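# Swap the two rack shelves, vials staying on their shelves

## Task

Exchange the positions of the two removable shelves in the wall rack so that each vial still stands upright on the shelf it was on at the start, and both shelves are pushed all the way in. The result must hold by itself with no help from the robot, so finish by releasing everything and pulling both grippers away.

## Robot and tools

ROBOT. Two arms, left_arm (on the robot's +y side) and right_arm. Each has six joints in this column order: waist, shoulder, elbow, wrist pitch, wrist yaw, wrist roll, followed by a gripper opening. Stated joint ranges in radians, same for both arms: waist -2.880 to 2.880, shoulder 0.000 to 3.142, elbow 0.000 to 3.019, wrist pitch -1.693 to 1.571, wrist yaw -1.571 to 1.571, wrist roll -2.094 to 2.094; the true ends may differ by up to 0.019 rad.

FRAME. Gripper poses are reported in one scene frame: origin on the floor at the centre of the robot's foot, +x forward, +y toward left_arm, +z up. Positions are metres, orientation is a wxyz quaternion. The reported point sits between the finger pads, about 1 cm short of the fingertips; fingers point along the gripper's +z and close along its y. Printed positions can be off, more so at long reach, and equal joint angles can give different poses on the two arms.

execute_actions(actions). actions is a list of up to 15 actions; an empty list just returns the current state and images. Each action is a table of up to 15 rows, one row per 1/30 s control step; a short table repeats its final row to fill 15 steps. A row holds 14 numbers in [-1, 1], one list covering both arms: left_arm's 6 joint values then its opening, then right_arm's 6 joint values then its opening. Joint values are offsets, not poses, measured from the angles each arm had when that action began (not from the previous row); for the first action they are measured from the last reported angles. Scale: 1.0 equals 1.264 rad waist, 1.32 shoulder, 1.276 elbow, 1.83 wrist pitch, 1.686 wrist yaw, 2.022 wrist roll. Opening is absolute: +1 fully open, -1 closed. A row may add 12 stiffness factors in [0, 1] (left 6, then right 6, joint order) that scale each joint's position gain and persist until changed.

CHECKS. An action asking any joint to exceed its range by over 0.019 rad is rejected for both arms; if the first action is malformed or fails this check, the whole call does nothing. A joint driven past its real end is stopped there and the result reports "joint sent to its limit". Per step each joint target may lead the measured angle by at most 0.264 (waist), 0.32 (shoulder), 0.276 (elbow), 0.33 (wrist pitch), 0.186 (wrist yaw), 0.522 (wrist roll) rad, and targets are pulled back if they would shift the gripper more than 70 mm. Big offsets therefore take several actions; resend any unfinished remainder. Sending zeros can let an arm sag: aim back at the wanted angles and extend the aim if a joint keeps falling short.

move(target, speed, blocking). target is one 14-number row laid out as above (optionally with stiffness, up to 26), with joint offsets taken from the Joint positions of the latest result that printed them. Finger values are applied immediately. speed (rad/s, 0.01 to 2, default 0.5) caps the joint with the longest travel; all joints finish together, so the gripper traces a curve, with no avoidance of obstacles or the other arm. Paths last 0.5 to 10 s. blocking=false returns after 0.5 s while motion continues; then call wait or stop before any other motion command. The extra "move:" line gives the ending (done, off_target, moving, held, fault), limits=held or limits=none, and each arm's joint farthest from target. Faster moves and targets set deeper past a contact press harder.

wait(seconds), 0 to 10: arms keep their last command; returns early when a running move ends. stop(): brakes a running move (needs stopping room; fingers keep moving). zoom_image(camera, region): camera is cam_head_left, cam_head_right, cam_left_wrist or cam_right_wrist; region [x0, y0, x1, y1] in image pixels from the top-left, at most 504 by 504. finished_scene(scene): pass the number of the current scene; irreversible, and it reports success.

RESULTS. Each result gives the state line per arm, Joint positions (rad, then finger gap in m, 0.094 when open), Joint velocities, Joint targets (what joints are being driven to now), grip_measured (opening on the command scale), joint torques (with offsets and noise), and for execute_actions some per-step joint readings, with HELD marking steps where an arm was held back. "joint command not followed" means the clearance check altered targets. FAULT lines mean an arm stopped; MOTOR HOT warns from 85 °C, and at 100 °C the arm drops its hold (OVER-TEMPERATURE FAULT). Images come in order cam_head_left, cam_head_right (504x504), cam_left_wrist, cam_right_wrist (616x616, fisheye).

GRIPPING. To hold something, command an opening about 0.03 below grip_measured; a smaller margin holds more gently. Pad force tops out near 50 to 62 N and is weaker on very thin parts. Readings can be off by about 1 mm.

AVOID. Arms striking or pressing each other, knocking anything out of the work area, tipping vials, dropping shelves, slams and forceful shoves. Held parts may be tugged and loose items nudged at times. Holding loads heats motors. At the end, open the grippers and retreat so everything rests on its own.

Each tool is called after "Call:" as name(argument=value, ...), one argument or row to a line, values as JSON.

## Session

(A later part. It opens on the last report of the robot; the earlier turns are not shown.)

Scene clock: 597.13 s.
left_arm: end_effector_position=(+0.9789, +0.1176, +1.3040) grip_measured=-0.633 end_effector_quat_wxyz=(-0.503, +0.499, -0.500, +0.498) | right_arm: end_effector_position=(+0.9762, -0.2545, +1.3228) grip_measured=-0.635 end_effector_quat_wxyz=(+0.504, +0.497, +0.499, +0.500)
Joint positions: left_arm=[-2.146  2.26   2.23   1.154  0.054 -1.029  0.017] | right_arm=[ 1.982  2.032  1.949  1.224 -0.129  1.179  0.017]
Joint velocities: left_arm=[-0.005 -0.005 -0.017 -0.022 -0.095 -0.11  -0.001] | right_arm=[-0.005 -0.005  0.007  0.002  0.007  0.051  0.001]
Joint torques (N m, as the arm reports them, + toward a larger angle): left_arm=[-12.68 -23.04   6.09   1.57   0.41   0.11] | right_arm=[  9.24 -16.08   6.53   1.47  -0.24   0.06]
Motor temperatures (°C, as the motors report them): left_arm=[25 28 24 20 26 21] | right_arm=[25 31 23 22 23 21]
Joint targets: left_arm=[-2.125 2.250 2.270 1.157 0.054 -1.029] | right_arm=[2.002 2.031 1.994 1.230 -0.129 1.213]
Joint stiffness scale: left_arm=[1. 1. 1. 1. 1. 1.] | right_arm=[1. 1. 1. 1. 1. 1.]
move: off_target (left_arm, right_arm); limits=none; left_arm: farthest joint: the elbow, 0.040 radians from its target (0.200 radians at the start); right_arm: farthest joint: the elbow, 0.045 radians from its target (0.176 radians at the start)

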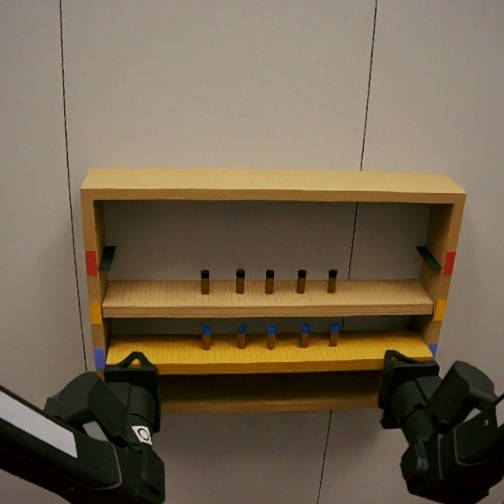

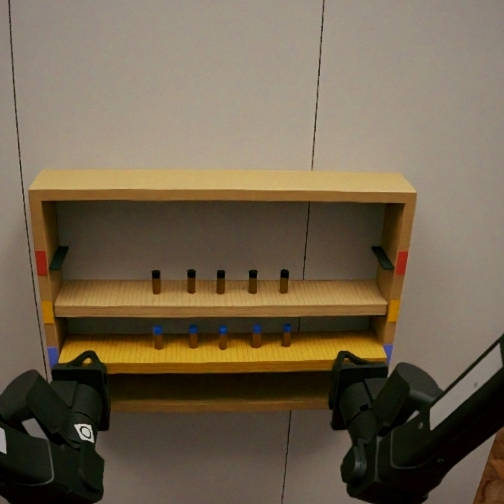

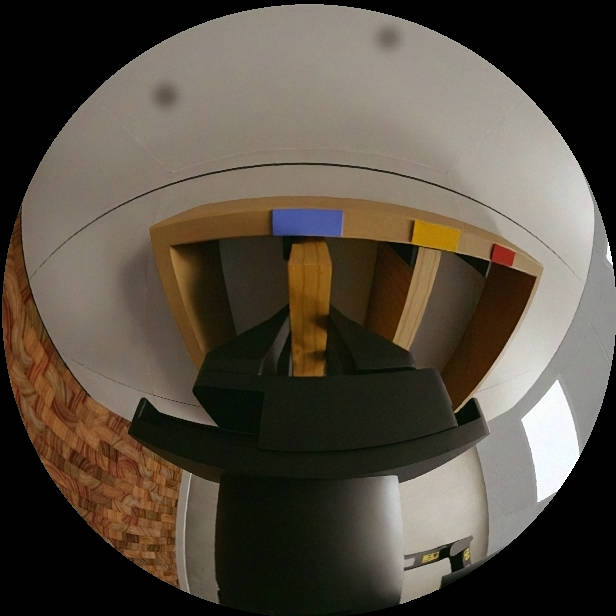

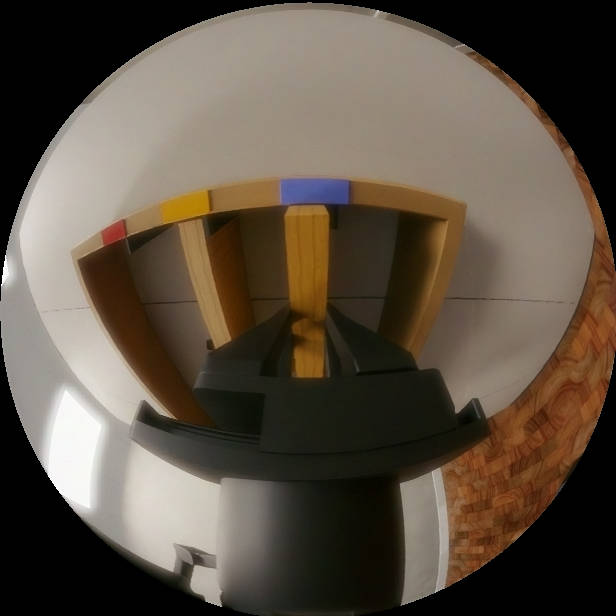

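Call:
move(
  target=[0.018,0.038,0.168,-0.058,0,0,-0.7,0.022,0.033,0.139,-0.046,0,0.017,-0.7],
  speed=0.05,
)

Call:
move(
  target=[0.014,0.004,0.055,-0.012,0,0,-0.7,0.016,0.008,0.055,-0.008,0,0.012,-0.7],
  speed=0.03,
)

Scene clock: 606.43 s.
left_arm: end_effector_position=(+1.0069, +0.1187, +1.3034) grip_measured=-0.633 end_effector_quat_wxyz=(-0.505, +0.497, -0.500, +0.498) | right_arm: end_effector_position=(+1.0040, -0.2540, +1.3207) grip_measured=-0.635 end_effector_quat_wxyz=(+0.503, +0.497, +0.498, +0.502)
Joint positions: left_arm=[-2.146  2.319  2.4    1.046  0.055 -1.026  0.017] | right_arm=[ 1.986  2.073  2.079  1.137 -0.129  1.18   0.017]
Joint velocities: left_arm=[ 0.005 -0.015  0.002 -0.007  0.037 -0.066 -0.001] | right_arm=[-0.005  0.005  0.007 -0.002 -0.022  0.051 -0.   ]
Joint torques (N m, as the arm reports them, + toward a larger angle): left_arm=[-13.   -23.55   7.     1.49   0.33   0.08] | right_arm=[  9.65 -16.38   7.35   1.41  -0.22   0.04]
Motor temperatures (°C, as the motors report them): left_arm=[25 28 25 20 25 21] | right_arm=[25 31 23 22 23 21]
Joint targets: left_arm=[-2.123 2.310 2.444 1.048 0.054 -1.029] | right_arm=[2.010 2.076 2.127 1.140 -0.129 1.213]
Joint stiffness scale: left_arm=[1. 1. 1. 1. 1. 1.] | right_arm=[1. 1. 1. 1. 1. 1.]
move: off_target (left_arm, right_arm); limits=none; left_arm: farthest joint: the elbow, 0.044 radians from its target (0.214 radians at the start); right_arm: farthest joint: the elbow, 0.047 radians from its target (0.177 radians at the start)

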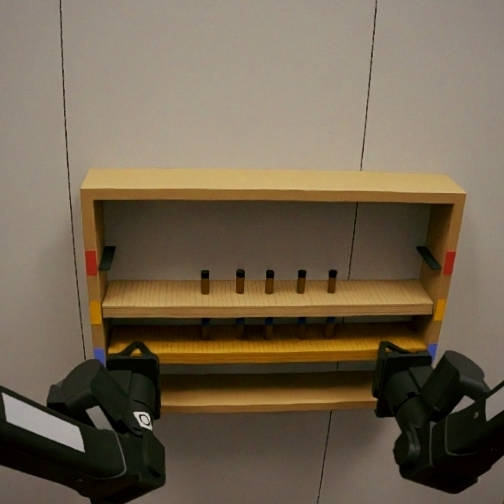

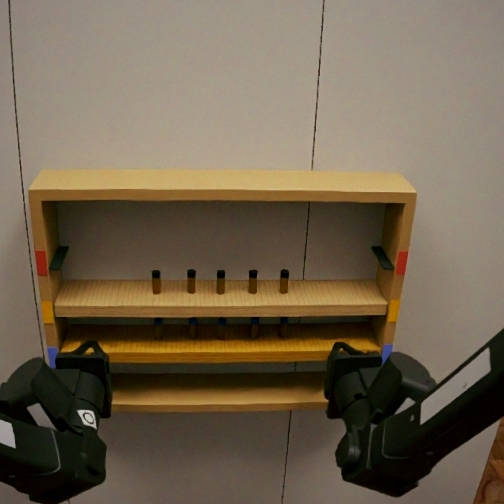

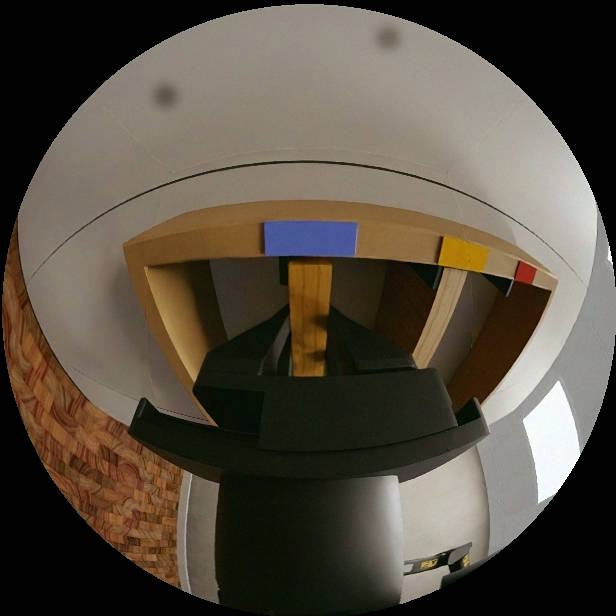

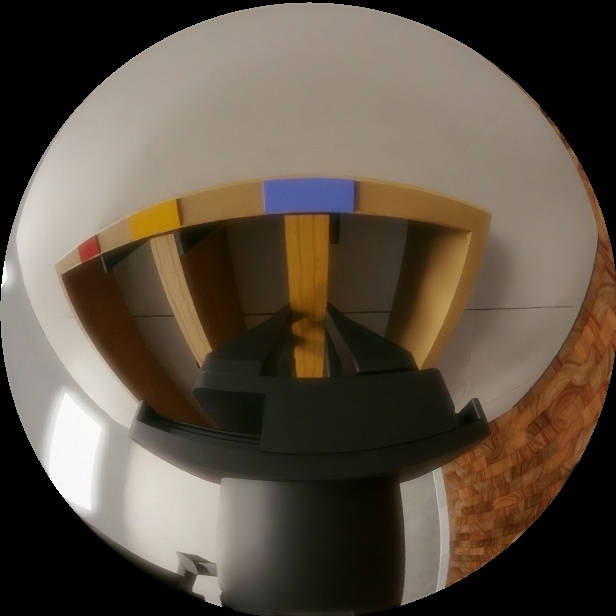

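Scene clock: 609.00 s.
left_arm: end_effector_position=(+1.0092, +0.1183, +1.3027) grip_measured=-0.633 end_effector_quat_wxyz=(-0.506, +0.497, -0.500, +0.498) | right_arm: end_effector_position=(+1.0071, -0.2541, +1.3199) grip_measured=-0.635 end_effector_quat_wxyz=(+0.502, +0.497, +0.498, +0.502)
Joint positions: left_arm=[-2.146  2.329  2.423  1.034  0.056 -1.025  0.017] | right_arm=[ 1.986  2.079  2.095  1.124 -0.129  1.179  0.017]
Joint velocities: left_arm=[ 0.005 -0.015 -0.012 -0.002 -0.066 -0.037 -0.001] | right_arm=[ 0.005 -0.015 -0.007 -0.027 -0.051  0.066 -0.001]
Joint torques (N m, as the arm reports them, + toward a larger angle): left_arm=[-13.43 -23.32   7.32   1.06   0.39   0.1 ] | right_arm=[  9.28 -16.36   7.87   1.26  -0.23  -0.01]
Motor temperatures (°C, as the motors report them): left_arm=[25 28 25 20 25 21] | right_arm=[25 31 24 22 23 21]
Joint targets: left_arm=[-2.128 2.325 2.470 1.024 0.055 -1.026] | right_arm=[2.006 2.084 2.149 1.122 -0.129 1.204]
Joint stiffness scale: left_arm=[1. 1. 1. 1. 1. 1.] | right_arm=[1. 1. 1. 1. 1. 1.]
move: off_target (left_arm, right_arm); limits=none; left_arm: farthest joint: the elbow, 0.047 radians from its target (0.070 radians at the start); right_arm: farthest joint: the elbow, 0.054 radians from its target (0.070 radians at the start)

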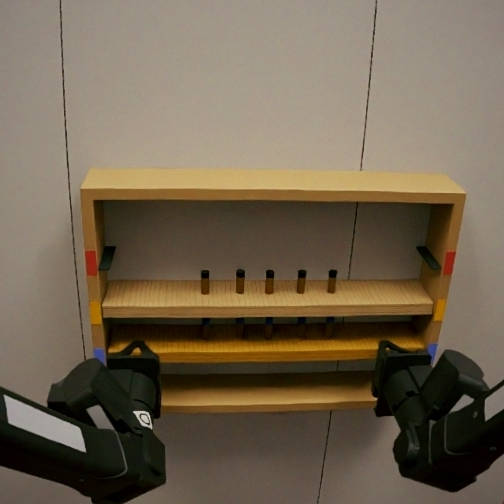

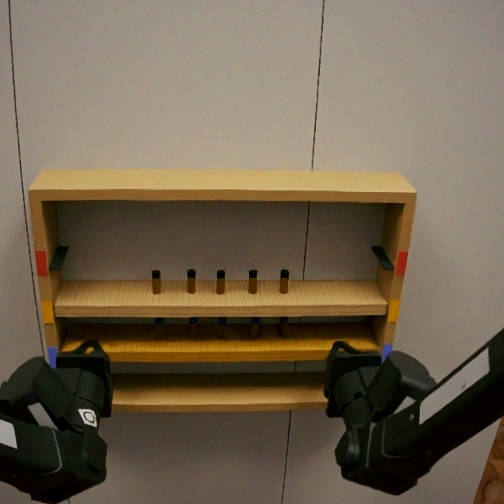

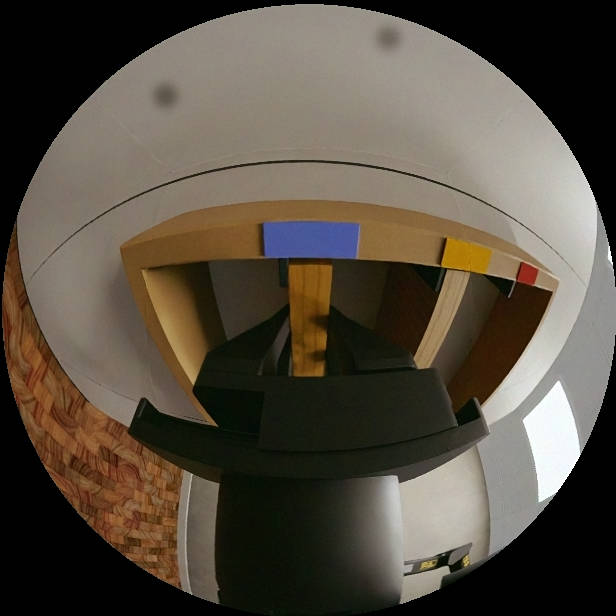

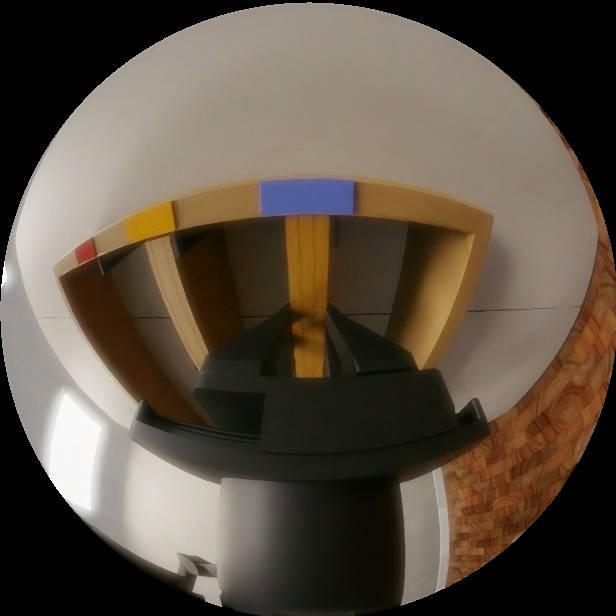

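Call:
move(
  target=[0.014,0.006,0.065,-0.014,0,0,-0.7,0.016,0.01,0.062,-0.009,0,0.012,-0.7],
  speed=0.03,
)

Scene clock: 615.63 s.
left_arm: end_effector_position=(+1.0097, +0.1185, +1.3032) grip_measured=-0.633 end_effector_quat_wxyz=(-0.511, +0.495, -0.494, +0.499) | right_arm: end_effector_position=(+1.0074, -0.2539, +1.3199) grip_measured=-0.635 end_effector_quat_wxyz=(+0.504, +0.496, +0.497, +0.503)
Joint positions: left_arm=[-2.146  2.345  2.45   1.039  0.057 -1.025  0.017] | right_arm=[ 1.986  2.084  2.102  1.127 -0.13   1.18   0.017]
Joint velocities: left_arm=[-0.005  0.005 -0.012 -0.017 -0.022 -0.051 -0.   ] | right_arm=[-0.005  0.005  0.002  0.007 -0.095 -0.051 -0.   ]
Joint torques (N m, as the arm reports them, + toward a larger angle): left_arm=[-13.43 -23.47   8.04   0.36   0.4    0.11] | right_arm=[  9.46 -15.82   9.12   0.65  -0.18  -0.01]
Motor temperatures (°C, as the motors report them): left_arm=[25 28 26 20 25 21] | right_arm=[25 31 24 22 23 21]
Joint targets: left_arm=[-2.128 2.337 2.506 1.009 0.056 -1.025] | right_arm=[2.006 2.092 2.174 1.107 -0.129 1.203]
Joint stiffness scale: left_arm=[1. 1. 1. 1. 1. 1.] | right_arm=[1. 1. 1. 1. 1. 1.]
move: off_target (left_arm, right_arm); limits=none; left_arm: farthest joint: the elbow, 0.056 radians from its target (0.083 radians at the start); right_arm: farthest joint: the elbow, 0.072 radians from its target (0.079 radians at the start)

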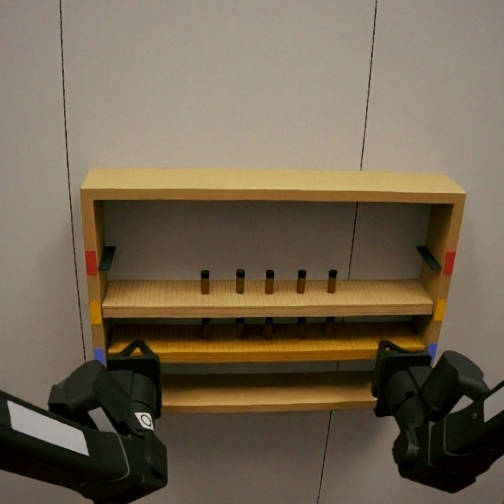

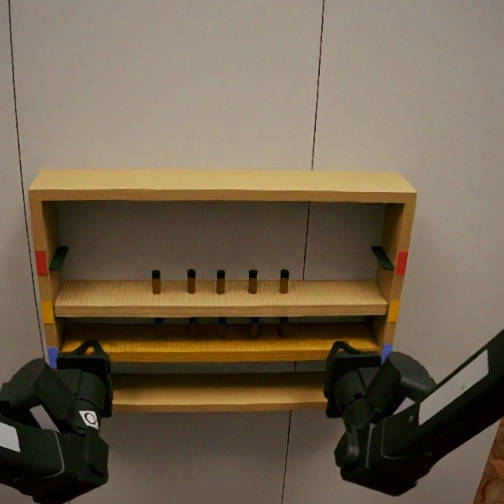

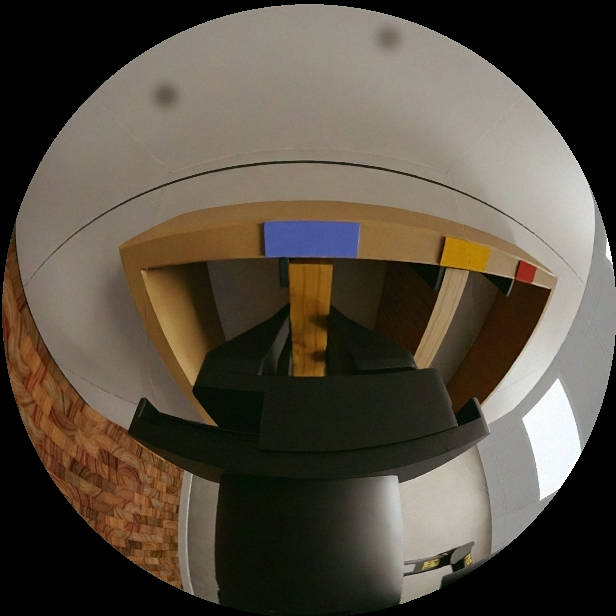

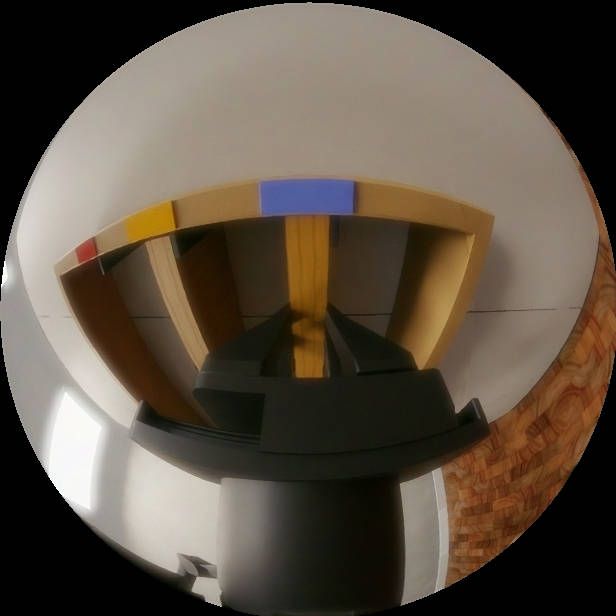

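Stopped. Relax, release, retreat.

Call:
move(
  target=[0,0,0.008,0,0,0,-0.7,0,0,0.008,0,0,0,-0.7],
  speed=0.03,
)

Call:
move(
  target=[0,-0.005,0.008,0,0,0,0,0,-0.005,0.008,0,0,0,0],
  speed=0.03,
)

Call:
move(
  target=[0,-0.108,-0.285,0.125,0,0,0,0,-0.078,-0.214,0.112,0,0,0],
  speed=0.15,
)

Call:
move(
  target=[0,-0.06,-0.22,0.12,0,0,0,0,-0.05,-0.19,0.11,0,0,0],
  speed=0.25,
)

Scene clock: 623.70 s.
left_arm: end_effector_position=(+1.0086, +0.1179, +1.3023) grip_measured=-0.633 end_effector_quat_wxyz=(-0.511, +0.495, -0.495, +0.499) | right_arm: end_effector_position=(+1.0064, -0.2534, +1.3189) grip_measured=-0.635 end_effector_quat_wxyz=(+0.504, +0.496, +0.498, +0.503)
Joint positions: left_arm=[-2.146  2.346  2.447  1.041  0.057 -1.025  0.017] | right_arm=[ 1.986  2.084  2.099  1.128 -0.13   1.179  0.017]
Joint velocities: left_arm=[-0.015 -0.024  0.027 -0.002  0.037 -0.007 -0.   ] | right_arm=[-0.024  0.005 -0.002 -0.007  0.022  0.022 -0.   ]
Joint torques (N m, as the arm reports them, + toward a larger angle): left_arm=[-15.03 -22.88   4.82   1.38   0.42   0.11] | right_arm=[  7.9  -16.36   5.13   1.29  -0.25  -0.23]
Motor temperatures (°C, as the motors report them): left_arm=[25 28 26 20 25 21] | right_arm=[25 31 25 22 23 21]
Joint targets: left_arm=[-2.146 2.346 2.460 1.039 0.057 -1.025] | right_arm=[1.986 2.084 2.113 1.127 -0.130 1.179]
Joint stiffness scale: left_arm=[1. 1. 1. 1. 1. 1.] | right_arm=[1. 1. 1. 1. 1. 1.]
move: done; limits=none; left_arm: farthest joint: the elbow, 0.013 radians from its target (0.010 radians at the start); right_arm: farthest joint: the elbow, 0.013 radians from its target (0.010 radians at the start)

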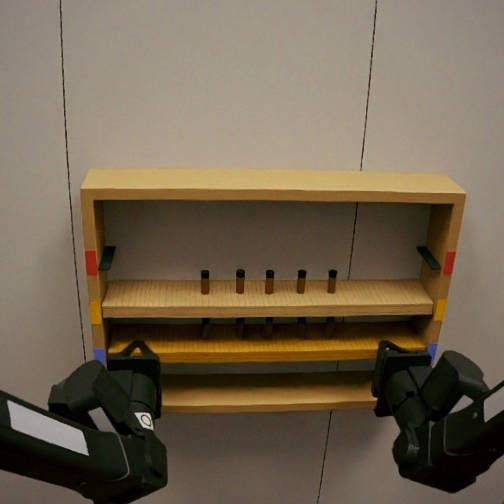

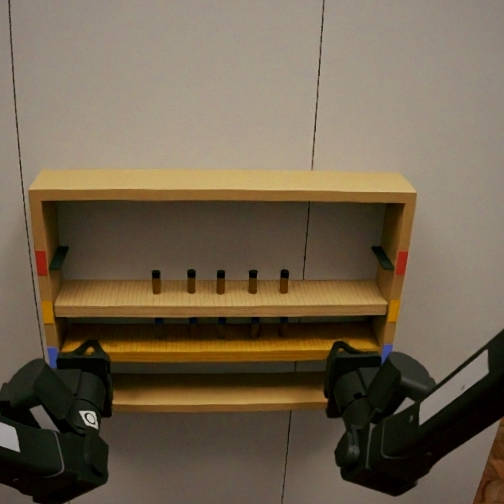

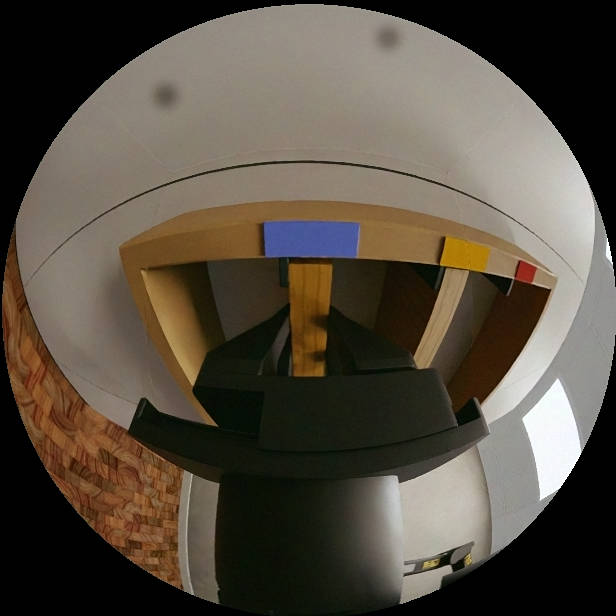

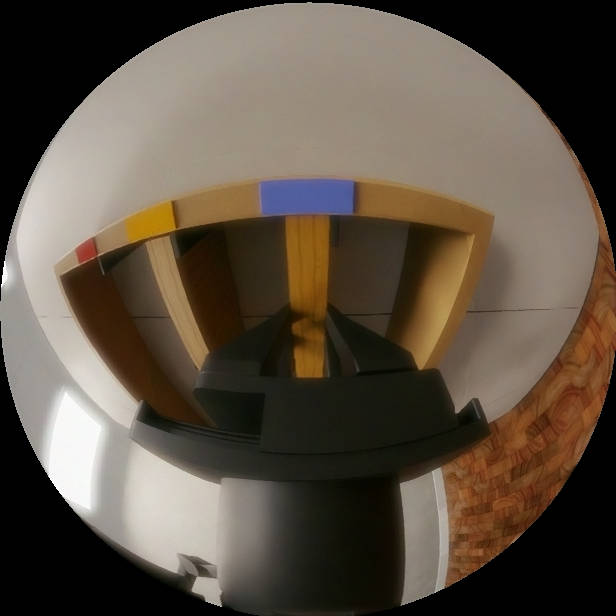

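Scene clock: 624.40 s.
left_arm: end_effector_position=(+1.0086, +0.1179, +1.3023) grip_measured=-0.002 end_effector_quat_wxyz=(-0.511, +0.495, -0.495, +0.499) | right_arm: end_effector_position=(+1.0063, -0.2533, +1.3188) grip_measured=-0.003 end_effector_quat_wxyz=(+0.503, +0.497, +0.498, +0.503)
Joint positions: left_arm=[-2.146  2.346  2.447  1.041  0.057 -1.025  0.047] | right_arm=[ 1.986  2.084  2.099  1.128 -0.13   1.18   0.047]
Joint velocities: left_arm=[-0.005 -0.005 -0.032 -0.002  0.051 -0.051  0.001] | right_arm=[-0.005 -0.015  0.007  0.012  0.037 -0.022 -0.001]
Joint torques (N m, as the arm reports them, + toward a larger angle): left_arm=[-15.07 -23.31   4.68   1.42   0.42   0.11] | right_arm=[  7.75 -16.97   4.96   1.26  -0.25  -0.23]
Motor temperatures (°C, as the motors report them): left_arm=[25 28 26 20 25 21] | right_arm=[25 31 25 22 23 21]
Joint targets: left_arm=[-2.146 2.339 2.457 1.041 0.057 -1.025] | right_arm=[1.986 2.077 2.109 1.128 -0.130 1.180]
Joint stiffness scale: left_arm=[1. 1. 1. 1. 1. 1.] | right_arm=[1. 1. 1. 1. 1. 1.]
move: done; limits=none; left_arm: farthest joint: the elbow, 0.010 radians from its target (0.010 radians at the start); right_arm: farthest joint: the elbow, 0.010 radians from its target (0.010 radians at the start)

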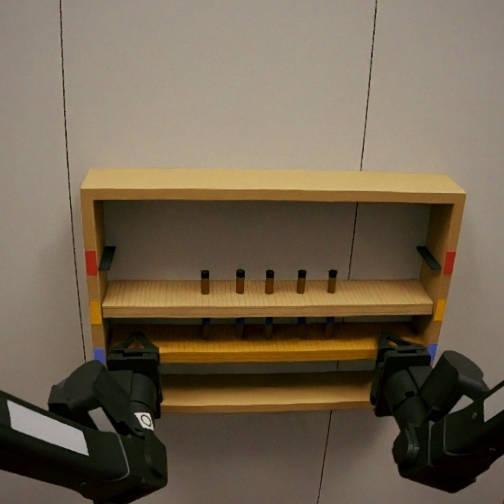

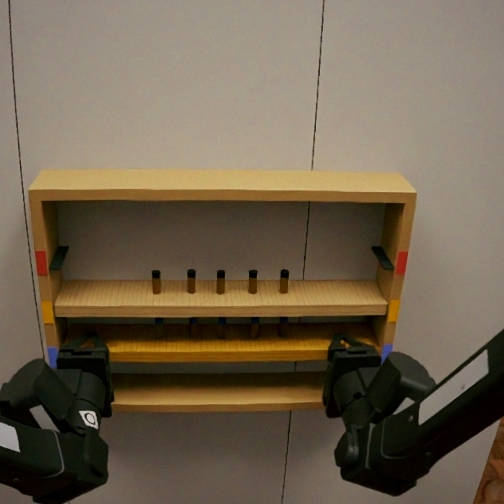

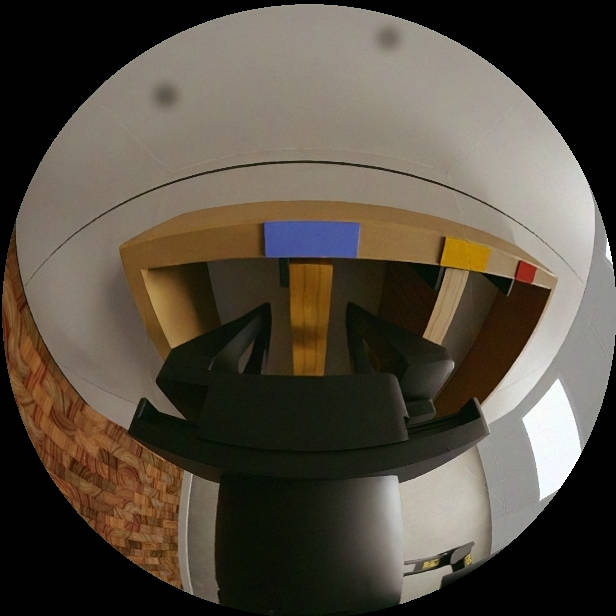

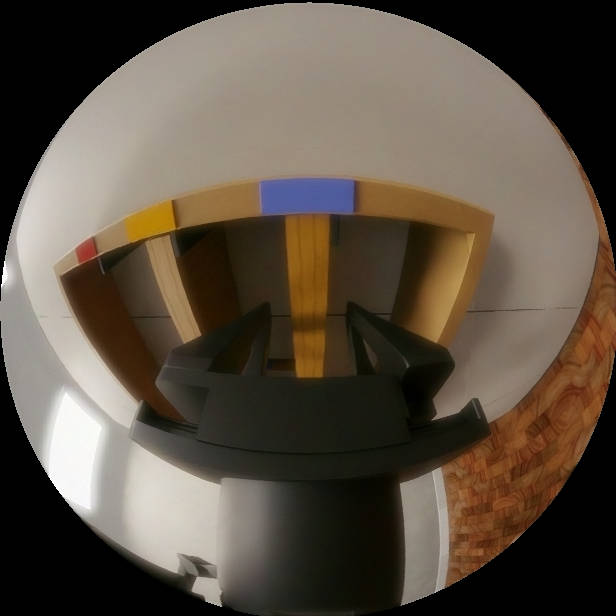

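Scene clock: 627.13 s.
left_arm: end_effector_position=(+0.9482, +0.1144, +1.3033) grip_measured=-0.002 end_effector_quat_wxyz=(-0.501, +0.498, -0.504, +0.497) | right_arm: end_effector_position=(+0.9444, -0.2466, +1.3230) grip_measured=-0.003 end_effector_quat_wxyz=(+0.500, +0.498, +0.500, +0.502)
Joint positions: left_arm=[-2.146  2.219  2.086  1.247  0.057 -1.025  0.047] | right_arm=[ 1.986  2.006  1.828  1.31  -0.13   1.18   0.047]
Joint velocities: left_arm=[-0.015 -0.005  0.002 -0.002  0.007 -0.007 -0.001] | right_arm=[-0.005 -0.005 -0.002 -0.002 -0.051 -0.081 -0.   ]
Joint torques (N m, as the arm reports them, + toward a larger angle): left_arm=[-14.25 -22.75   2.3    2.26   0.41   0.11] | right_arm=[  7.51 -17.01   2.68   2.05  -0.26  -0.22]
Motor temperatures (°C, as the motors report them): left_arm=[25 28 26 20 25 21] | right_arm=[25 31 24 22 23 21]
Joint targets: left_arm=[-2.146 2.203 2.083 1.270 0.057 -1.025] | right_arm=[1.986 1.981 1.826 1.333 -0.130 1.180]
Joint stiffness scale: left_arm=[1. 1. 1. 1. 1. 1.] | right_arm=[1. 1. 1. 1. 1. 1.]
move: off_target (left_arm, right_arm); limits=none; left_arm: farthest joint: the wrist pitch, 0.023 radians from its target (0.229 radians at the start); right_arm: farthest joint: the shoulder, 0.025 radians from its target (0.103 radians at the start)

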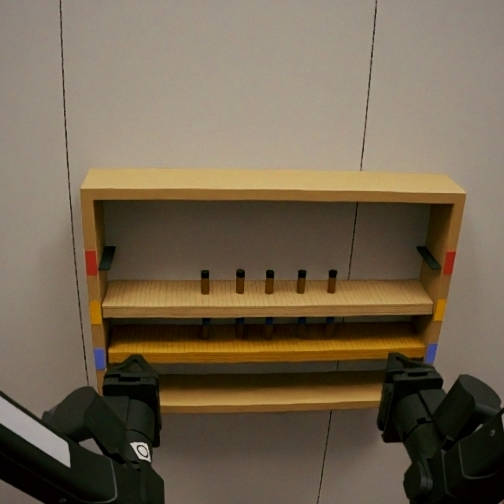

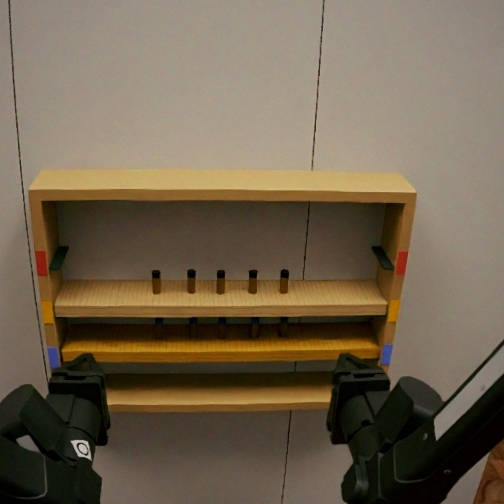

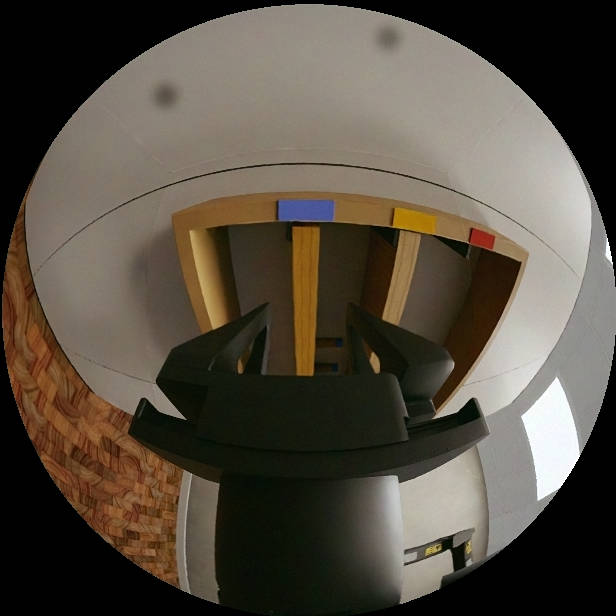

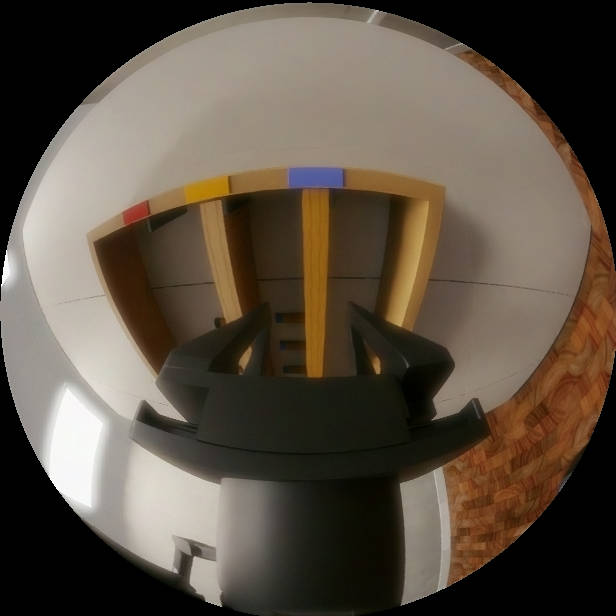

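Scene clock: 628.63 s.
left_arm: end_effector_position=(+0.8765, +0.1119, +1.3071) grip_measured=-0.002 end_effector_quat_wxyz=(-0.494, +0.499, -0.510, +0.496) | right_arm: end_effector_position=(+0.8731, -0.2381, +1.3260) grip_measured=-0.003 end_effector_quat_wxyz=(+0.493, +0.501, +0.506, +0.500)
Joint positions: left_arm=[-2.146  2.155  1.806  1.444  0.057 -1.025  0.047] | right_arm=[ 1.986  1.962  1.588  1.489 -0.13   1.18   0.047]
Joint velocities: left_arm=[ 0.005 -0.015 -0.012  0.007 -0.037 -0.007 -0.001] | right_arm=[ 0.015  0.005  0.017  0.002  0.007 -0.037 -0.001]
Joint torques (N m, as the arm reports them, + toward a larger angle): left_arm=[-13.35 -20.78   1.07   2.24   0.42   0.11] | right_arm=[  7.08 -15.22   1.31   2.11  -0.23  -0.23]
Motor temperatures (°C, as the motors report them): left_arm=[25 28 26 20 25 21] | right_arm=[25 31 24 22 23 21]
Joint targets: left_arm=[-2.146 2.140 1.805 1.466 0.057 -1.025] | right_arm=[1.986 1.940 1.586 1.512 -0.130 1.180]
Joint stiffness scale: left_arm=[1. 1. 1. 1. 1. 1.] | right_arm=[1. 1. 1. 1. 1. 1.]
move: off_target (left_arm, right_arm); limits=none; left_arm: farthest joint: the wrist pitch, 0.023 radians from its target (0.219 radians at the start); right_arm: farthest joint: the shoulder, 0.022 radians from its target (0.066 radians at the start)

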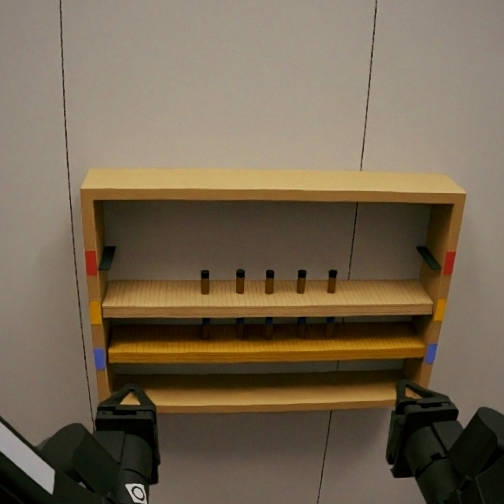

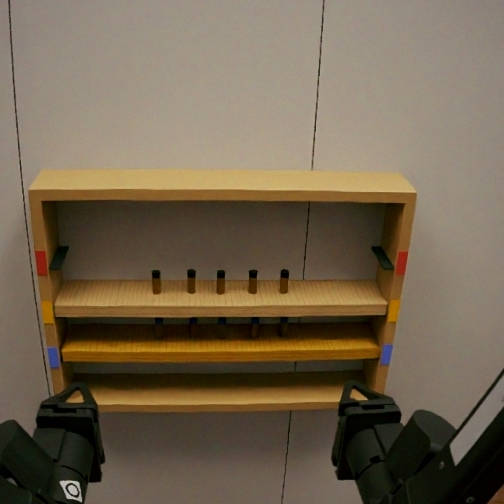

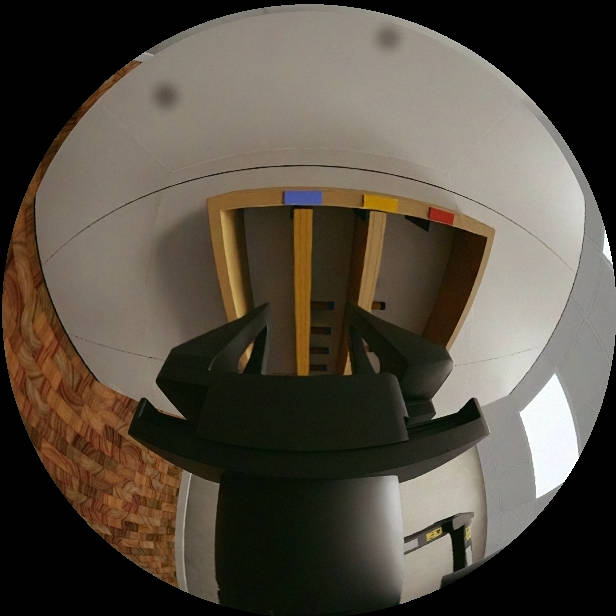

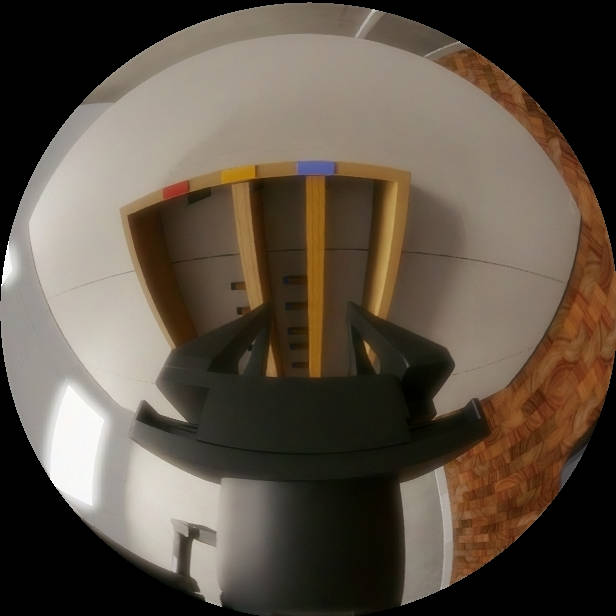

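Call:
finished_scene(
  scene=1,
)

The scene is finished: the task was done.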